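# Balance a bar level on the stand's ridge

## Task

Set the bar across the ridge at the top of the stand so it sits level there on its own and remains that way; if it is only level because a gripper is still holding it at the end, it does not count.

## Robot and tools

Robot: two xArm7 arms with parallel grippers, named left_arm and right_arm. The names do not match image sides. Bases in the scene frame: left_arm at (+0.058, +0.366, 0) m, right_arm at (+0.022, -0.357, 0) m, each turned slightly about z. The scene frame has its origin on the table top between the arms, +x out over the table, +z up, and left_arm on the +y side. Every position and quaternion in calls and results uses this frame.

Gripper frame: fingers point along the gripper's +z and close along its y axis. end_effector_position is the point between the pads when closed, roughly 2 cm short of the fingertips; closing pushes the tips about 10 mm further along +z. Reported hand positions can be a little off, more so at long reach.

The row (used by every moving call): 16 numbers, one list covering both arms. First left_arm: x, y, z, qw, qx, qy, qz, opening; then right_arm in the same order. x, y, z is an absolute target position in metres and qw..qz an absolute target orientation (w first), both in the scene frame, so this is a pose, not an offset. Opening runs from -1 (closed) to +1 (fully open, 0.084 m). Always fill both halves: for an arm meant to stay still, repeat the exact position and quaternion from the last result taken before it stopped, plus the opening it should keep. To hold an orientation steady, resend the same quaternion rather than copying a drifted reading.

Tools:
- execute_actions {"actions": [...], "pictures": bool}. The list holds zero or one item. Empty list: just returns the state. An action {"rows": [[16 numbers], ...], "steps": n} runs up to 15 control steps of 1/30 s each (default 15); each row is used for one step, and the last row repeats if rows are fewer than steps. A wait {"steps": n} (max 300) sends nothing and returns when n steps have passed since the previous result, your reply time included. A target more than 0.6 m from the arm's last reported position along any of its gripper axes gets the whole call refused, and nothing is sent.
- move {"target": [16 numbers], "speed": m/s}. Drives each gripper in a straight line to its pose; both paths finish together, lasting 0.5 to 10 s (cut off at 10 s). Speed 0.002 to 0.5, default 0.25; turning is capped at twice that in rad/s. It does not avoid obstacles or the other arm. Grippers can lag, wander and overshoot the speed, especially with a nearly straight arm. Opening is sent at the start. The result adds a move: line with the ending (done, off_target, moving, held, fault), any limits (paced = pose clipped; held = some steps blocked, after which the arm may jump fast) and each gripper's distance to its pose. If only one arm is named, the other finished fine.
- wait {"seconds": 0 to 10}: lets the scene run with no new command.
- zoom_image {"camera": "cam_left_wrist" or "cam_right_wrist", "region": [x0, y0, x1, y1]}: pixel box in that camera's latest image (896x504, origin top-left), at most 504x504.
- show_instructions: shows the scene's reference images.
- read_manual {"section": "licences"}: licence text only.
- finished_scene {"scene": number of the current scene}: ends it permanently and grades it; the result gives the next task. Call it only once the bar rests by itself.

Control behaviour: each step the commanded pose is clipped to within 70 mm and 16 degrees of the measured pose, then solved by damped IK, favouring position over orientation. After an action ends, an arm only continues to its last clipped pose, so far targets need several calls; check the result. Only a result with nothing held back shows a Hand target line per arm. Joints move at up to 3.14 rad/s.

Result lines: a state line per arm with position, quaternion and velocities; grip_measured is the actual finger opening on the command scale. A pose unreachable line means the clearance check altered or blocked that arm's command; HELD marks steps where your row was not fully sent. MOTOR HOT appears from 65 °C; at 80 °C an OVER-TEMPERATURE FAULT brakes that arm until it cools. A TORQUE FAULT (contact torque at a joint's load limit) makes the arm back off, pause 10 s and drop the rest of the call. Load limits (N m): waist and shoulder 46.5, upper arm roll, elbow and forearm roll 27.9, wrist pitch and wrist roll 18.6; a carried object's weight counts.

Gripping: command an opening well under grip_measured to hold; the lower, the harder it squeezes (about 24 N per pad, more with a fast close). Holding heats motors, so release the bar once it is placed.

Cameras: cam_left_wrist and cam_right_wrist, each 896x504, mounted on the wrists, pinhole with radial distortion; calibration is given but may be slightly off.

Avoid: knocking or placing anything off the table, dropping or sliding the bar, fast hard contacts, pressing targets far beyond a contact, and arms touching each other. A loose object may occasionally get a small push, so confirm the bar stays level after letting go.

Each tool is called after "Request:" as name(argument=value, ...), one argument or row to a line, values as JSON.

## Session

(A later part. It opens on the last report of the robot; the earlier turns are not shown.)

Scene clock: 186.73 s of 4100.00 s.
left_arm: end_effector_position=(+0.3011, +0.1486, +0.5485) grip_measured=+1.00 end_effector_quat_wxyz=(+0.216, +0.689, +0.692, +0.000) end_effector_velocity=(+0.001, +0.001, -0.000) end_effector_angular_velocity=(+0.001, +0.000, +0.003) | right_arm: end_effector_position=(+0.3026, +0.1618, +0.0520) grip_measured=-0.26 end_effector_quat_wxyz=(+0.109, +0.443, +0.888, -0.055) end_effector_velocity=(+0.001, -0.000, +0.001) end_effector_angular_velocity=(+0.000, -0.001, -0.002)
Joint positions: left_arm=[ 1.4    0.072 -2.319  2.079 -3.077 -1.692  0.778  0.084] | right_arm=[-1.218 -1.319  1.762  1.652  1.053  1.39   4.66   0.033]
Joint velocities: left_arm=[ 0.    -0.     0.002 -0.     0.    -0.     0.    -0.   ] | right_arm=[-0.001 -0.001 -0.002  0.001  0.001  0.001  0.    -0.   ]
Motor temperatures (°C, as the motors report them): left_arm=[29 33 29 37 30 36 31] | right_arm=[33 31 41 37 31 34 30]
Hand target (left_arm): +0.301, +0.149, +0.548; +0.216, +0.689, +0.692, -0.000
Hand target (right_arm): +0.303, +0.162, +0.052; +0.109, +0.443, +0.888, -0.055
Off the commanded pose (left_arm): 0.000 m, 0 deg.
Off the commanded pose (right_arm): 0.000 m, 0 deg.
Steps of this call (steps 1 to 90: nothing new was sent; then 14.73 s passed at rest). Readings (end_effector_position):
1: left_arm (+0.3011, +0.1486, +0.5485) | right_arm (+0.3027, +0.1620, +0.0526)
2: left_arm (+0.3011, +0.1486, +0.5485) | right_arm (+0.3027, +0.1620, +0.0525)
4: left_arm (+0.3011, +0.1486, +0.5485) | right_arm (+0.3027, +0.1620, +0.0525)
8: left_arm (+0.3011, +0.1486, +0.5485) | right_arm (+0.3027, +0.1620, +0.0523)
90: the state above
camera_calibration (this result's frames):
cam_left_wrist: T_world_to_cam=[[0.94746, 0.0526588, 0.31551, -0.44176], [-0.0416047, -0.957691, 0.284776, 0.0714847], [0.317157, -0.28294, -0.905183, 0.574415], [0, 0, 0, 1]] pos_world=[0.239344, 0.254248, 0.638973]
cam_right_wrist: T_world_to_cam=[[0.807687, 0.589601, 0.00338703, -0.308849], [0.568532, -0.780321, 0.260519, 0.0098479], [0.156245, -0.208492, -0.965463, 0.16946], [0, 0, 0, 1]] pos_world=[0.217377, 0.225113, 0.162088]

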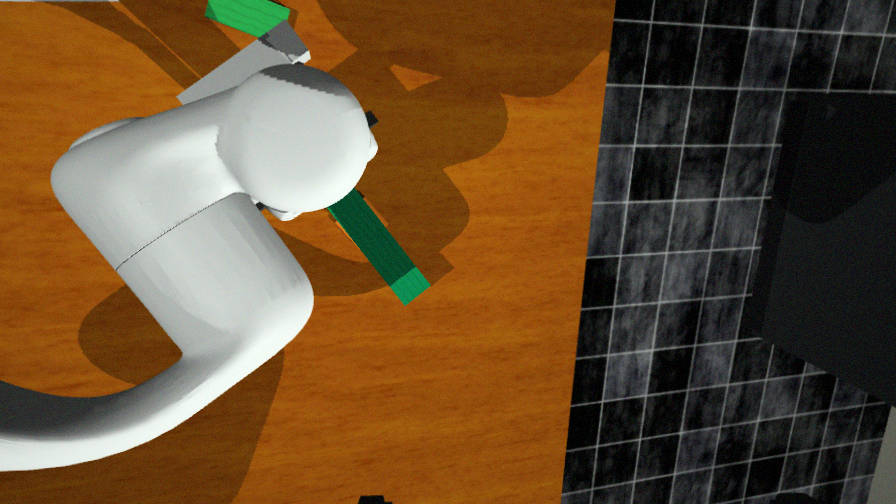

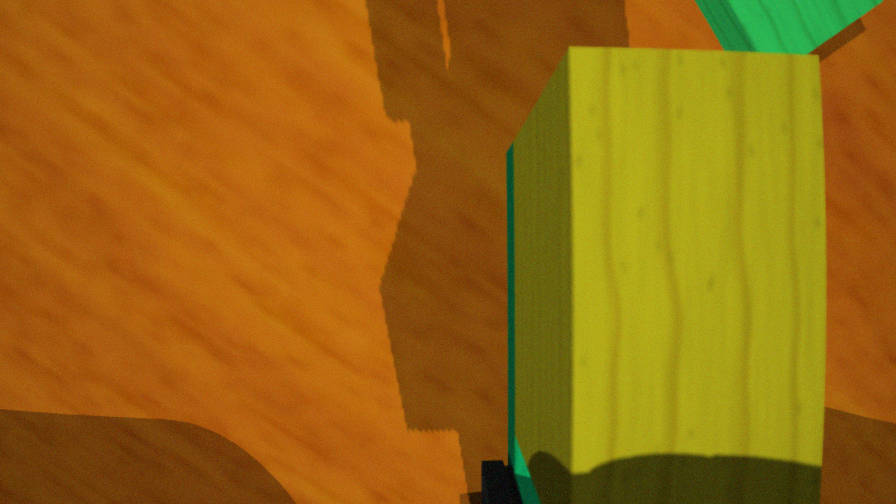

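Request:
move(
  target=[0.3011,0.1486,0.5485,0.216,0.689,0.692,0,1, 0.365,0.084,0.085,0,0.446,0.895,0,-0.7],
  speed=0.08,
)

Request:
move(
  target=[0.3011,0.1486,0.5485,0.216,0.689,0.692,0,1, 0.365,0.084,0.0735,0,0.446,0.895,0,-0.7],
  speed=0.01,
)

Scene clock: 198.97 s of 4100.00 s.
left_arm: end_effector_position=(+0.3011, +0.1486, +0.5485) grip_measured=+1.00 end_effector_quat_wxyz=(+0.216, +0.689, +0.692, +0.000) end_effector_velocity=(+0.000, -0.000, -0.000) end_effector_angular_velocity=(-0.000, -0.000, -0.000) | right_arm: end_effector_position=(+0.3647, +0.0843, +0.0850) grip_measured=-0.26 end_effector_quat_wxyz=(+0.000, +0.446, +0.895, -0.000) end_effector_velocity=(-0.002, +0.001, -0.001) end_effector_angular_velocity=(+0.002, +0.005, +0.007)
Joint positions: left_arm=[ 1.401  0.072 -2.32   2.08  -3.077 -1.692  0.778  0.084] | right_arm=[-1.288 -1.136  1.732  1.382  1.163  1.347  4.311  0.033]
Joint velocities: left_arm=[-0.    -0.     0.    -0.    -0.     0.001  0.    -0.   ] | right_arm=[ 0.     0.002  0.002 -0.001  0.002  0.002 -0.007  0.   ]
Motor temperatures (°C, as the motors report them): left_arm=[29 33 29 37 30 36 31] | right_arm=[33 31 42 36 31 34 30]
Hand target (left_arm): +0.301, +0.149, +0.548; +0.216, +0.689, +0.692, +0.000
Hand target (right_arm): +0.365, +0.084, +0.085; +0.000, +0.446, +0.895, -0.000
Off the commanded pose (left_arm): 0.000 m, 0 deg.
Off the commanded pose (right_arm): 0.000 m, 0 deg.
joint sent to its limit (left arm) — the command would take joint 6 (wrist pitch) past its lower limit, so that joint was sent only as far as its limit.
After step 90, 7.37 s passed at rest.
move: done
camera_calibration (this result's frames):
cam_left_wrist: T_world_to_cam=[[0.947461, 0.0526581, 0.315508, -0.441759], [-0.0416034, -0.957692, 0.284772, 0.0714861], [0.317155, -0.282937, -0.905185, 0.574417], [0, 0, 0, 1]] pos_world=[0.239344, 0.254248, 0.638975]
cam_right_wrist: T_world_to_cam=[[0.807268, 0.590186, -0.0000400125, -0.313012], [0.590066, -0.807102, 0.0202112, -0.0797026], [0.011896, -0.0163394, -0.999796, 0.214815], [0, 0, 0, 1]] pos_world=[0.297159, 0.123917, 0.21637]

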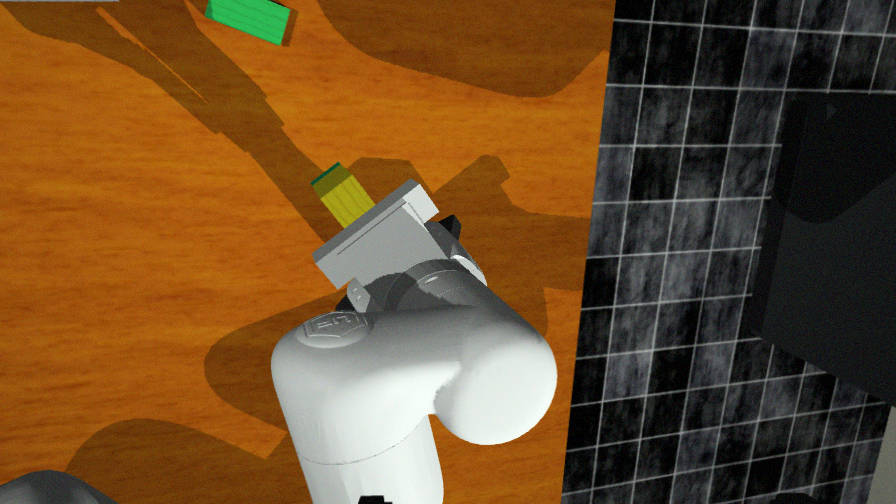

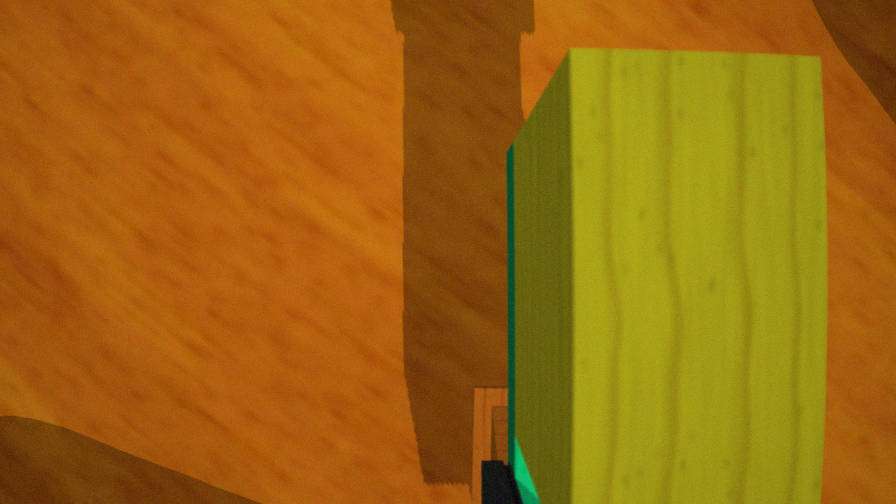

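Scene clock: 200.33 s of 4100.00 s.
left_arm: end_effector_position=(+0.3011, +0.1486, +0.5485) grip_measured=+1.00 end_effector_quat_wxyz=(+0.216, +0.689, +0.692, +0.000) end_effector_velocity=(+0.000, +0.000, -0.000) end_effector_angular_velocity=(+0.002, +0.001, +0.002) | right_arm: end_effector_position=(+0.3653, +0.0842, +0.0743) grip_measured=-0.26 end_effector_quat_wxyz=(+0.000, +0.446, +0.895, +0.001) end_effector_velocity=(+0.000, -0.000, -0.001) end_effector_angular_velocity=(+0.001, +0.002, +0.000)
Joint positions: left_arm=[ 1.402  0.072 -2.321  2.08  -3.077 -1.692  0.778  0.084] | right_arm=[-1.293 -1.149  1.749  1.376  1.18   1.33   4.305  0.033]
Joint velocities: left_arm=[ 0.004 -0.002 -0.001 -0.    -0.    -0.001  0.    -0.   ] | right_arm=[-0.001 -0.001  0.001  0.     0.002  0.001 -0.001 -0.   ]
Motor temperatures (°C, as the motors report them): left_arm=[29 33 29 37 30 36 31] | right_arm=[33 31 42 36 31 34 30]
Hand target (left_arm): +0.301, +0.149, +0.548; +0.216, +0.689, +0.692, +0.000
Hand target (right_arm): +0.365, +0.084, +0.073; -0.000, +0.446, +0.895, +0.000
Off the commanded pose (left_arm): 0.000 m, 0 deg.
Off the commanded pose (right_arm): 0.001 m, 0 deg.
joint sent to its limit (left arm) — the command would take joint 6 (wrist pitch) past its lower limit, so that joint was sent only as far as its limit.
move: done
camera_calibration (this result's frames):
cam_left_wrist: T_world_to_cam=[[0.947462, 0.0526572, 0.315505, -0.441758], [-0.0416028, -0.957693, 0.28477, 0.0714872], [0.317152, -0.282935, -0.905186, 0.574419], [0, 0, 0, 1]] pos_world=[0.239344, 0.254247, 0.638976]
cam_right_wrist: T_world_to_cam=[[0.807637, 0.589677, 0.00157429, -0.313686], [0.589544, -0.807506, 0.0193033, -0.0796608], [0.012654, -0.014662, -0.999812, 0.203707], [0, 0, 0, 1]] pos_world=[0.297731, 0.123634, 0.2057]

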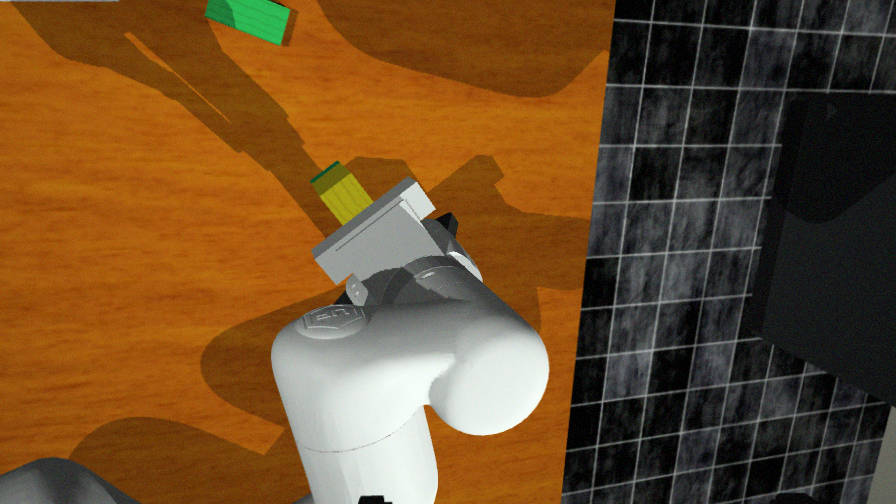

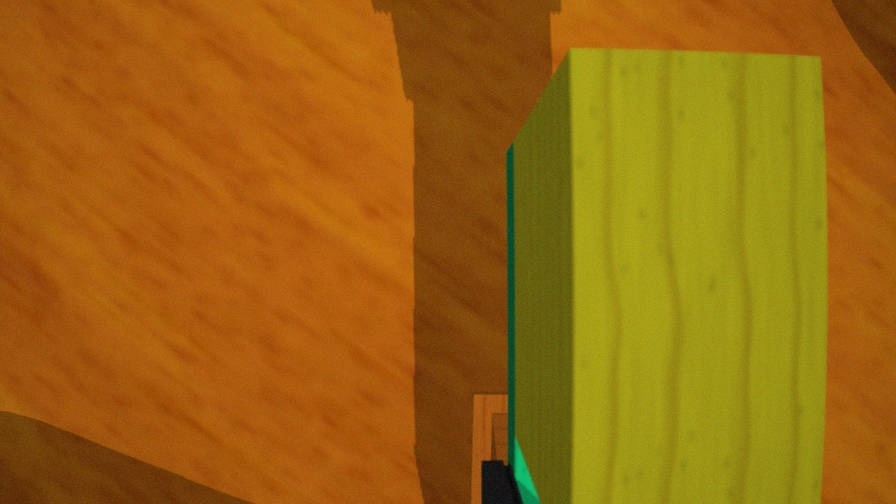

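Contact seems made (0.0743). Open slightly.

Request:
move(
  target=[0.3011,0.1486,0.5485,0.216,0.689,0.692,0,1, 0.365,0.084,0.0745,0,0.446,0.895,0,-0.1],
  speed=0.01,
)

Scene clock: 203.63 s of 4100.00 s.
left_arm: end_effector_position=(+0.3011, +0.1486, +0.5485) grip_measured=+1.00 end_effector_quat_wxyz=(+0.216, +0.689, +0.692, +0.000) end_effector_velocity=(-0.000, -0.000, +0.000) end_effector_angular_velocity=(-0.001, -0.000, -0.002) | right_arm: end_effector_position=(+0.3650, +0.0839, +0.0743) grip_measured=-0.11 end_effector_quat_wxyz=(-0.000, +0.446, +0.895, -0.000) end_effector_velocity=(+0.002, -0.000, +0.001) end_effector_angular_velocity=(+0.001, -0.004, -0.001)
Joint positions: left_arm=[ 1.403  0.072 -2.322  2.08  -3.077 -1.692  0.778  0.084] | right_arm=[-1.293 -1.148  1.75   1.376  1.178  1.33   4.306  0.039]
Joint velocities: left_arm=[ 0.002  0.001 -0.004 -0.    -0.     0.     0.     0.   ] | right_arm=[-0.001  0.001 -0.002  0.    -0.001 -0.003 -0.     0.   ]
Motor temperatures (°C, as the motors report them): left_arm=[29 33 29 37 30 36 31] | right_arm=[33 31 42 36 31 34 30]
Hand target (left_arm): +0.301, +0.149, +0.548; +0.216, +0.689, +0.692, +0.000
Hand target (right_arm): +0.365, +0.084, +0.075; +0.000, +0.446, +0.895, +0.000
Off the commanded pose (left_arm): 0.000 m, 0 deg.
Off the commanded pose (right_arm): 0.000 m, 0 deg.
joint sent to its limit (left arm) — the command would take joint 6 (wrist pitch) past its lower limit, so that joint was sent only as far as its limit.
move: done
camera_calibration (this result's frames):
cam_left_wrist: T_world_to_cam=[[0.947462, 0.0526569, 0.315504, -0.441757], [-0.0416023, -0.957693, 0.284769, 0.0714876], [0.317151, -0.282933, -0.905187, 0.57442], [0, 0, 0, 1]] pos_world=[0.239344, 0.254247, 0.638976]
cam_right_wrist: T_world_to_cam=[[0.80769, 0.589608, -0.0000359697, -0.313121], [0.589496, -0.807535, 0.0195633, -0.0797018], [0.0115056, -0.0158223, -0.999809, 0.204279], [0, 0, 0, 1]] pos_world=[0.297538, 0.123489, 0.205788]

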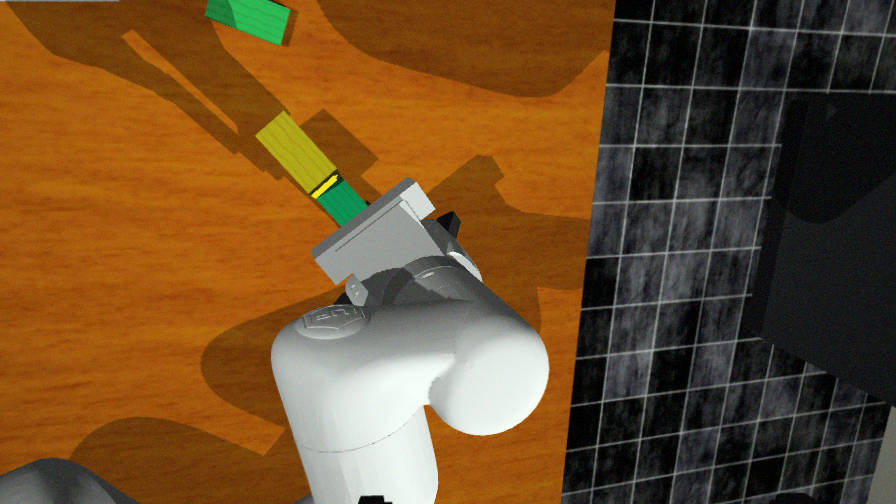

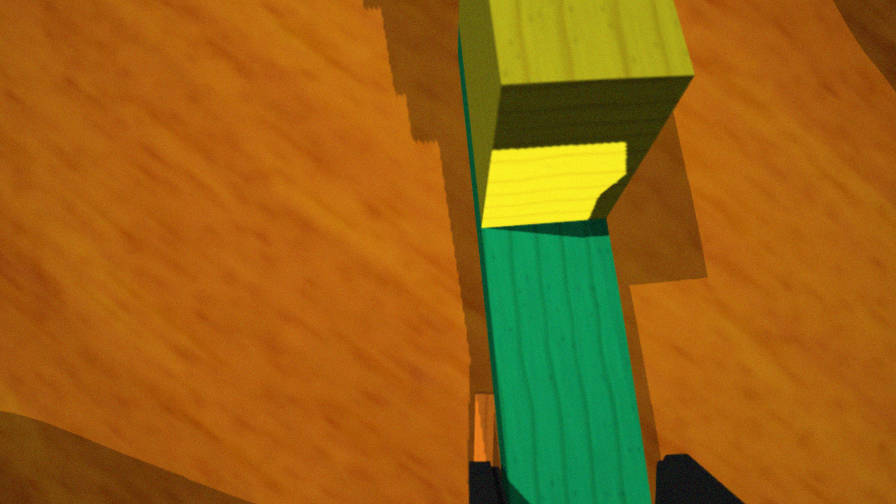

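Request:
move(
  target=[0.3011,0.1486,0.5485,0.216,0.689,0.692,0,1, 0.365,0.084,0.0745,0,0.446,0.895,0,-0.7],
  speed=0.01,
)

Request:
move(
  target=[0.3011,0.1486,0.5485,0.216,0.689,0.692,0,1, 0.36,-0.06,0.10,0,0.446,0.895,0,-0.7],
  speed=0.08,
)

Scene clock: 211.60 s of 4100.00 s.
left_arm: end_effector_position=(+0.3011, +0.1486, +0.5485) grip_measured=+1.00 end_effector_quat_wxyz=(+0.216, +0.689, +0.692, +0.000) end_effector_velocity=(+0.001, +0.001, +0.000) end_effector_angular_velocity=(-0.001, +0.001, +0.004) | right_arm: end_effector_position=(+0.3650, +0.0840, +0.0745) grip_measured=-0.25 end_effector_quat_wxyz=(-0.000, +0.446, +0.895, +0.000) end_effector_velocity=(+0.001, -0.001, -0.000) end_effector_angular_velocity=(-0.000, -0.001, +0.001)
Joint positions: left_arm=[ 1.404  0.072 -2.322  2.08  -3.077 -1.692  0.778  0.084] | right_arm=[-1.293 -1.148  1.749  1.376  1.178  1.33   4.306  0.033]
Joint velocities: left_arm=[ 0.003  0.001  0.    -0.    -0.    -0.    -0.001  0.   ] | right_arm=[-0.001 -0.001 -0.    -0.     0.    -0.    -0.002 -0.   ]
Motor temperatures (°C, as the motors report them): left_arm=[29 33 29 37 30 36 31] | right_arm=[33 31 42 37 31 34 30]
Hand target (left_arm): +0.301, +0.149, +0.548; +0.216, +0.689, +0.692, +0.000
Hand target (right_arm): +0.365, +0.084, +0.075; +0.000, +0.446, +0.895, +0.000
Off the commanded pose (left_arm): 0.000 m, 0 deg.
Off the commanded pose (right_arm): 0.000 m, 0 deg.
joint sent to its limit (left arm) — the command would take joint 6 (wrist pitch) past its lower limit, so that joint was sent only as far as its limit.
After step 140, 2.60 s passed at rest.
move: done
camera_calibration (this result's frames):
cam_left_wrist: T_world_to_cam=[[0.947463, 0.052656, 0.315503, -0.441757], [-0.041602, -0.957694, 0.284767, 0.0714885], [0.317149, -0.282932, -0.905188, 0.574421], [0, 0, 0, 1]] pos_world=[0.239345, 0.254247, 0.638977]
cam_right_wrist: T_world_to_cam=[[0.807626, 0.589695, 0.000290331, -0.313219], [0.589579, -0.807477, 0.0194351, -0.0796597], [0.0116952, -0.0155251, -0.999811, 0.204366], [0, 0, 0, 1]] pos_world=[0.297539, 0.123553, 0.205967]

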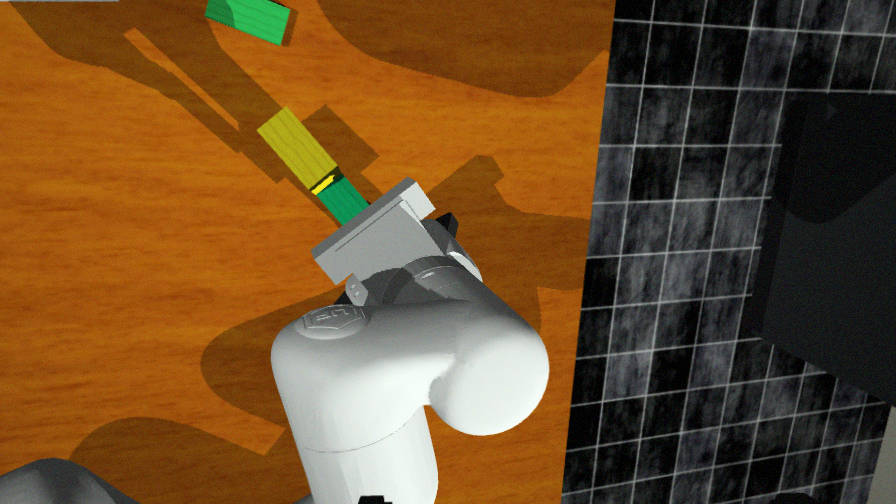

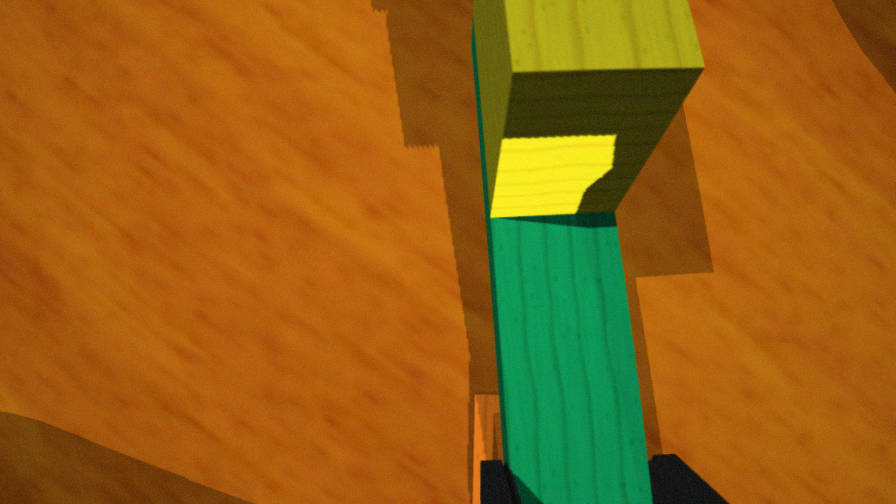

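Scene clock: 213.80 s of 4100.00 s.
left_arm: end_effector_position=(+0.3011, +0.1486, +0.5485) grip_measured=+1.00 end_effector_quat_wxyz=(+0.216, +0.689, +0.692, +0.000) end_effector_velocity=(+0.000, +0.000, +0.000) end_effector_angular_velocity=(-0.002, -0.000, +0.000) | right_arm: end_effector_position=(+0.3599, -0.0597, +0.1000) grip_measured=-0.25 end_effector_quat_wxyz=(+0.000, +0.446, +0.895, -0.000) end_effector_velocity=(+0.000, -0.003, +0.001) end_effector_angular_velocity=(+0.001, +0.001, -0.002)
Joint positions: left_arm=[ 1.406  0.072 -2.323  2.08  -3.078 -1.692  0.779  0.084] | right_arm=[-1.125 -1.046  1.552  0.95   1.122  1.288  4.02   0.033]
Joint velocities: left_arm=[ 0.001  0.002 -0.001  0.    -0.     0.    -0.    -0.   ] | right_arm=[-0.     0.001 -0.004 -0.005 -0.001  0.001 -0.004 -0.   ]
Motor temperatures (°C, as the motors report them): left_arm=[29 33 29 37 30 36 31] | right_arm=[33 31 42 37 31 34 30]
Hand target (left_arm): +0.301, +0.149, +0.548; +0.216, +0.689, +0.692, +0.000
Hand target (right_arm): +0.360, -0.060, +0.100; +0.000, +0.446, +0.895, -0.000
Off the commanded pose (left_arm): 0.000 m, 0 deg.
Off the commanded pose (right_arm): 0.000 m, 0 deg.
joint sent to its limit (left arm) — the command would take joint 6 (wrist pitch) past its lower limit, so that joint was sent only as far as its limit.
move: done
camera_calibration (this result's frames):
cam_left_wrist: T_world_to_cam=[[0.947464, 0.0526544, 0.315498, -0.441755], [-0.0416007, -0.957695, 0.284763, 0.0714904], [0.317145, -0.282927, -0.905191, 0.574424], [0, 0, 0, 1]] pos_world=[0.239346, 0.254247, 0.638978]
cam_right_wrist: T_world_to_cam=[[0.807424, 0.589972, 0.000440602, -0.224319], [0.589847, -0.807268, 0.0199903, -0.193338], [0.0121494, -0.0158807, -0.9998, 0.227529], [0, 0, 0, 1]] pos_world=[0.292396, -0.0201201, 0.231448]

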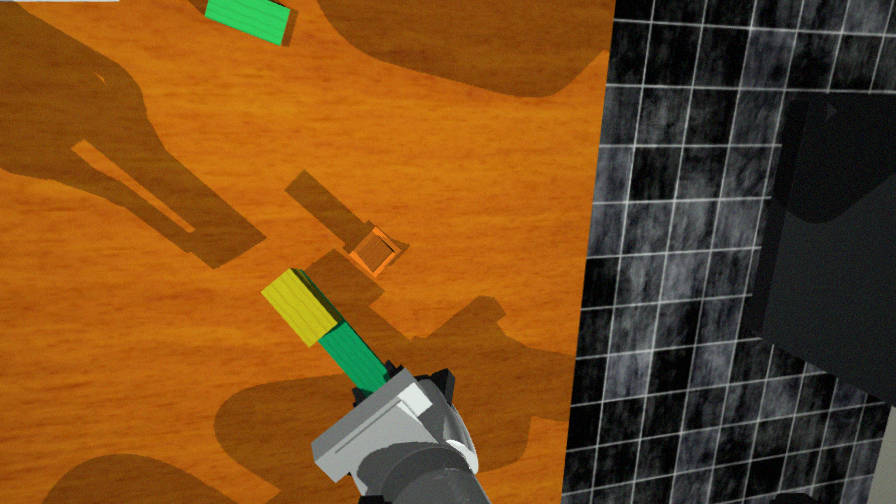

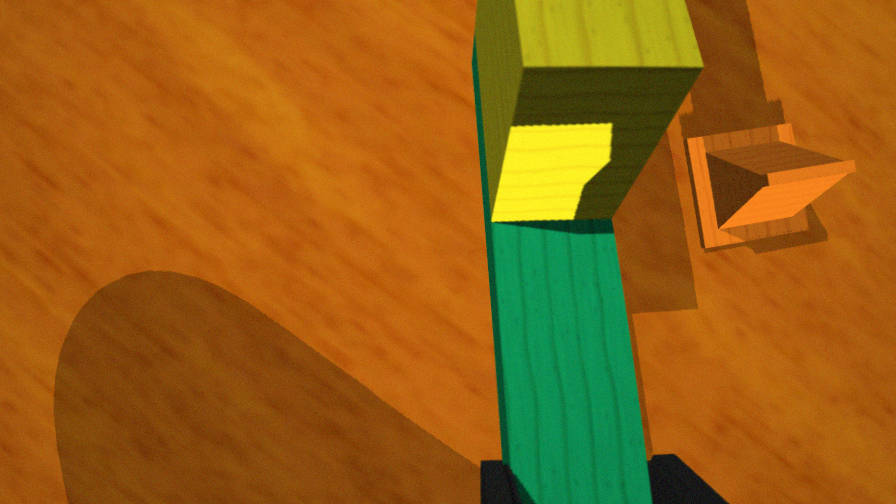

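Request:
move(
  target=[0.3011,0.1486,0.5485,0.216,0.689,0.692,0,1, 0.36,-0.06,0.076,0,0.446,0.895,0,-0.7],
  speed=0.03,
)

Request:
move(
  target=[0.3011,0.1486,0.5485,0.216,0.689,0.692,0,1, 0.36,-0.06,0.076,0,0.446,0.895,0,0.2],
  speed=0.03,
)

Scene clock: 218.87 s of 4100.00 s.
left_arm: end_effector_position=(+0.3011, +0.1486, +0.5485) grip_measured=+1.00 end_effector_quat_wxyz=(+0.216, +0.689, +0.692, +0.000) end_effector_velocity=(-0.001, -0.001, -0.000) end_effector_angular_velocity=(+0.002, +0.000, -0.002) | right_arm: end_effector_position=(+0.3601, -0.0599, +0.0762) grip_measured=-0.25 end_effector_quat_wxyz=(-0.000, +0.446, +0.895, +0.000) end_effector_velocity=(+0.001, +0.000, -0.002) end_effector_angular_velocity=(-0.000, -0.003, +0.001)
Joint positions: left_arm=[ 1.407  0.072 -2.324  2.08  -3.078 -1.692  0.779  0.084] | right_arm=[-1.146 -1.064  1.611  0.936  1.17   1.249  4.003  0.033]
Joint velocities: left_arm=[ 0.001 -0.002 -0.002  0.    -0.    -0.    -0.    -0.   ] | right_arm=[-0.001 -0.003  0.004 -0.     0.004 -0.005 -0.002 -0.   ]
Motor temperatures (°C, as the motors report them): left_arm=[29 33 29 37 30 36 31] | right_arm=[33 31 42 37 31 34 30]
Hand target (left_arm): +0.301, +0.149, +0.548; +0.216, +0.689, +0.692, +0.000
Hand target (right_arm): +0.360, -0.060, +0.076; -0.000, +0.446, +0.895, +0.000
Off the commanded pose (left_arm): 0.000 m, 0 deg.
Off the commanded pose (right_arm): 0.000 m, 0 deg.
joint sent to its limit (left arm) — the command would take joint 6 (wrist pitch) past its lower limit, so that joint was sent only as far as its limit.
After step 90, 0.97 s passed at rest.
move: done
camera_calibration (this result's frames):
cam_left_wrist: T_world_to_cam=[[0.947465, 0.0526542, 0.315496, -0.441754], [-0.0415999, -0.957695, 0.284761, 0.0714911], [0.317143, -0.282926, -0.905192, 0.574425], [0, 0, 0, 1]] pos_world=[0.239345, 0.254246, 0.638979]
cam_right_wrist: T_world_to_cam=[[0.807696, 0.589599, 0.0005615, -0.224416], [0.589481, -0.807552, 0.0192949, -0.193026], [0.0118297, -0.0152534, -0.999814, 0.203877], [0, 0, 0, 1]] pos_world=[0.292634, -0.0204532, 0.207689]

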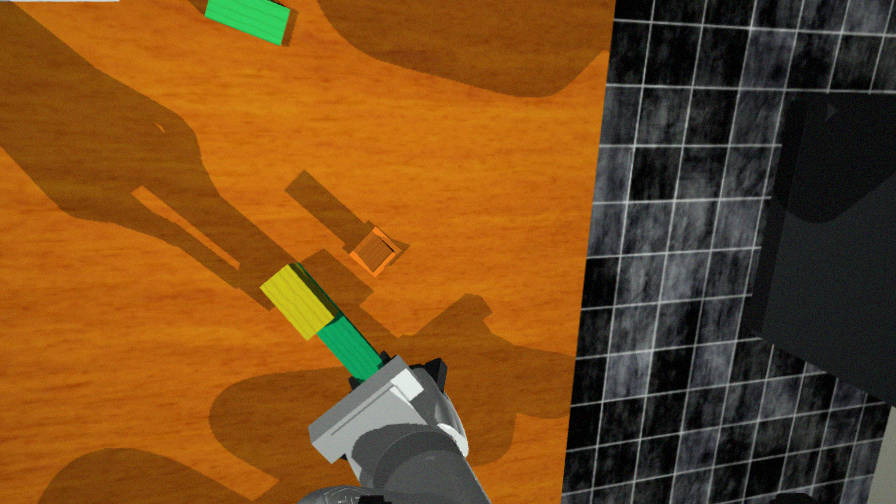

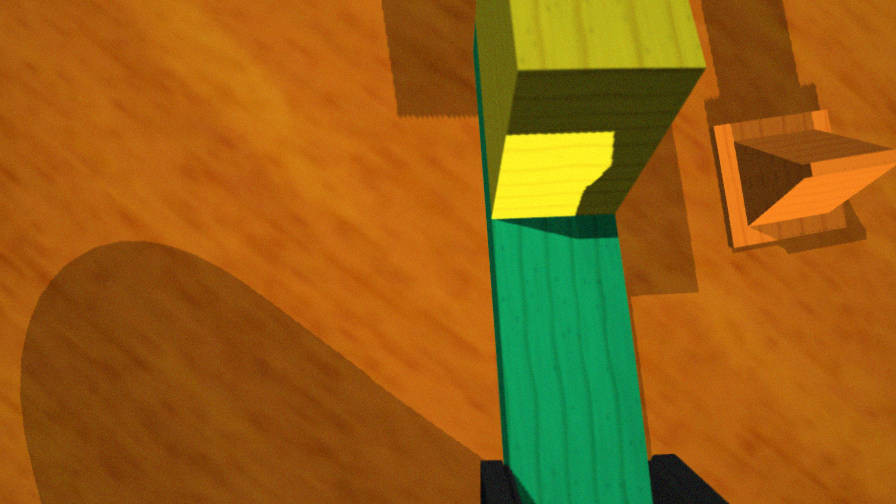

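Scene clock: 219.57 s of 4100.00 s.
left_arm: end_effector_position=(+0.3011, +0.1486, +0.5485) grip_measured=+1.00 end_effector_quat_wxyz=(+0.216, +0.689, +0.692, +0.000) end_effector_velocity=(-0.000, -0.001, -0.000) end_effector_angular_velocity=(+0.002, -0.000, -0.001) | right_arm: end_effector_position=(+0.3600, -0.0600, +0.0760) grip_measured=+0.19 end_effector_quat_wxyz=(+0.000, +0.446, +0.895, +0.000) end_effector_velocity=(+0.000, -0.001, +0.000) end_effector_angular_velocity=(-0.000, -0.000, -0.001)
Joint positions: left_arm=[ 1.407  0.072 -2.325  2.08  -3.078 -1.692  0.779  0.084] | right_arm=[-1.146 -1.064  1.612  0.936  1.171  1.249  4.003  0.052]
Joint velocities: left_arm=[ 0.001 -0.002 -0.002  0.    -0.    -0.    -0.    -0.   ] | right_arm=[-0.001 -0.    -0.    -0.    -0.    -0.    -0.     0.   ]
Motor temperatures (°C, as the motors report them): left_arm=[29 33 29 37 30 36 31] | right_arm=[33 31 42 37 31 34 30]
Hand target (left_arm): +0.301, +0.149, +0.548; +0.216, +0.689, +0.692, +0.000
Hand target (right_arm): +0.360, -0.060, +0.076; -0.000, +0.446, +0.895, +0.000
Off the commanded pose (left_arm): 0.000 m, 0 deg.
Off the commanded pose (right_arm): 0.000 m, 0 deg.
joint sent to its limit (left arm) — the command would take joint 6 (wrist pitch) past its lower limit, so that joint was sent only as far as its limit.
move: done
camera_calibration (this result's frames):
cam_left_wrist: T_world_to_cam=[[0.947465, 0.0526536, 0.315496, -0.441754], [-0.0415998, -0.957696, 0.28476, 0.0714915], [0.317143, -0.282925, -0.905193, 0.574426], [0, 0, 0, 1]] pos_world=[0.239345, 0.254246, 0.63898]
cam_right_wrist: T_world_to_cam=[[0.807649, 0.589664, 0.000278023, -0.224272], [0.589548, -0.807499, 0.0194606, -0.193038], [0.0116997, -0.0155534, -0.999811, 0.203685], [0, 0, 0, 1]] pos_world=[0.292555, -0.0204647, 0.207465]

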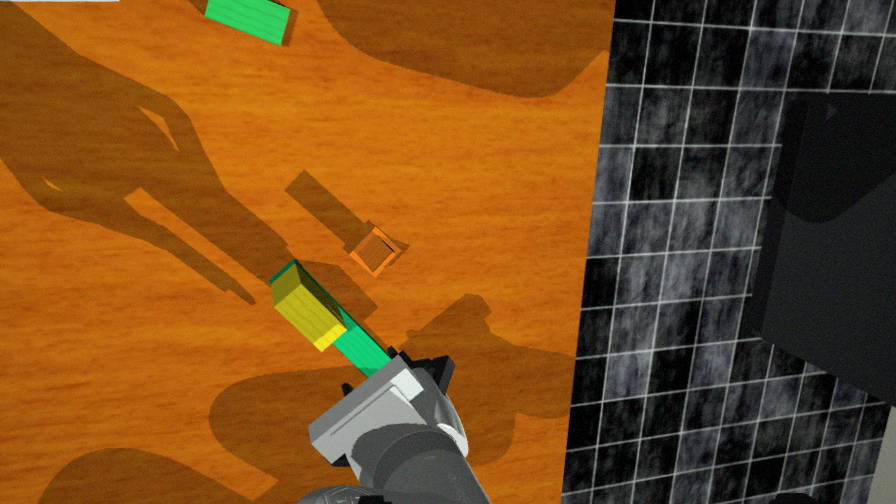

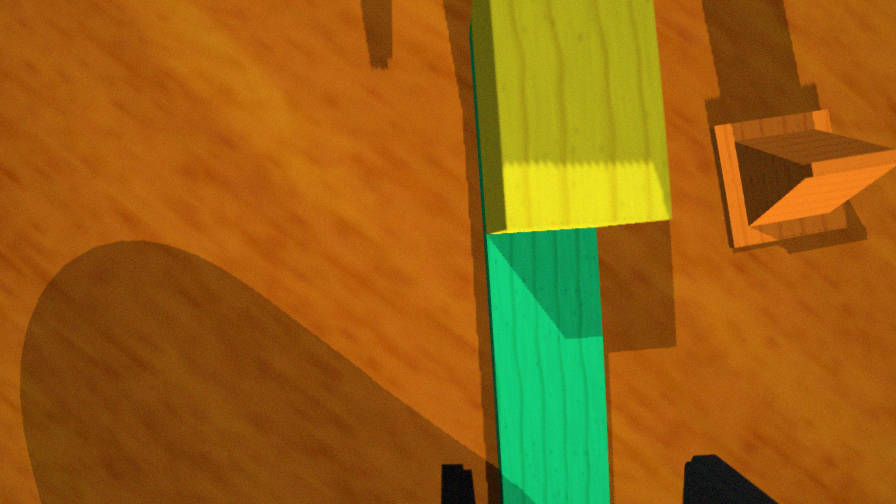

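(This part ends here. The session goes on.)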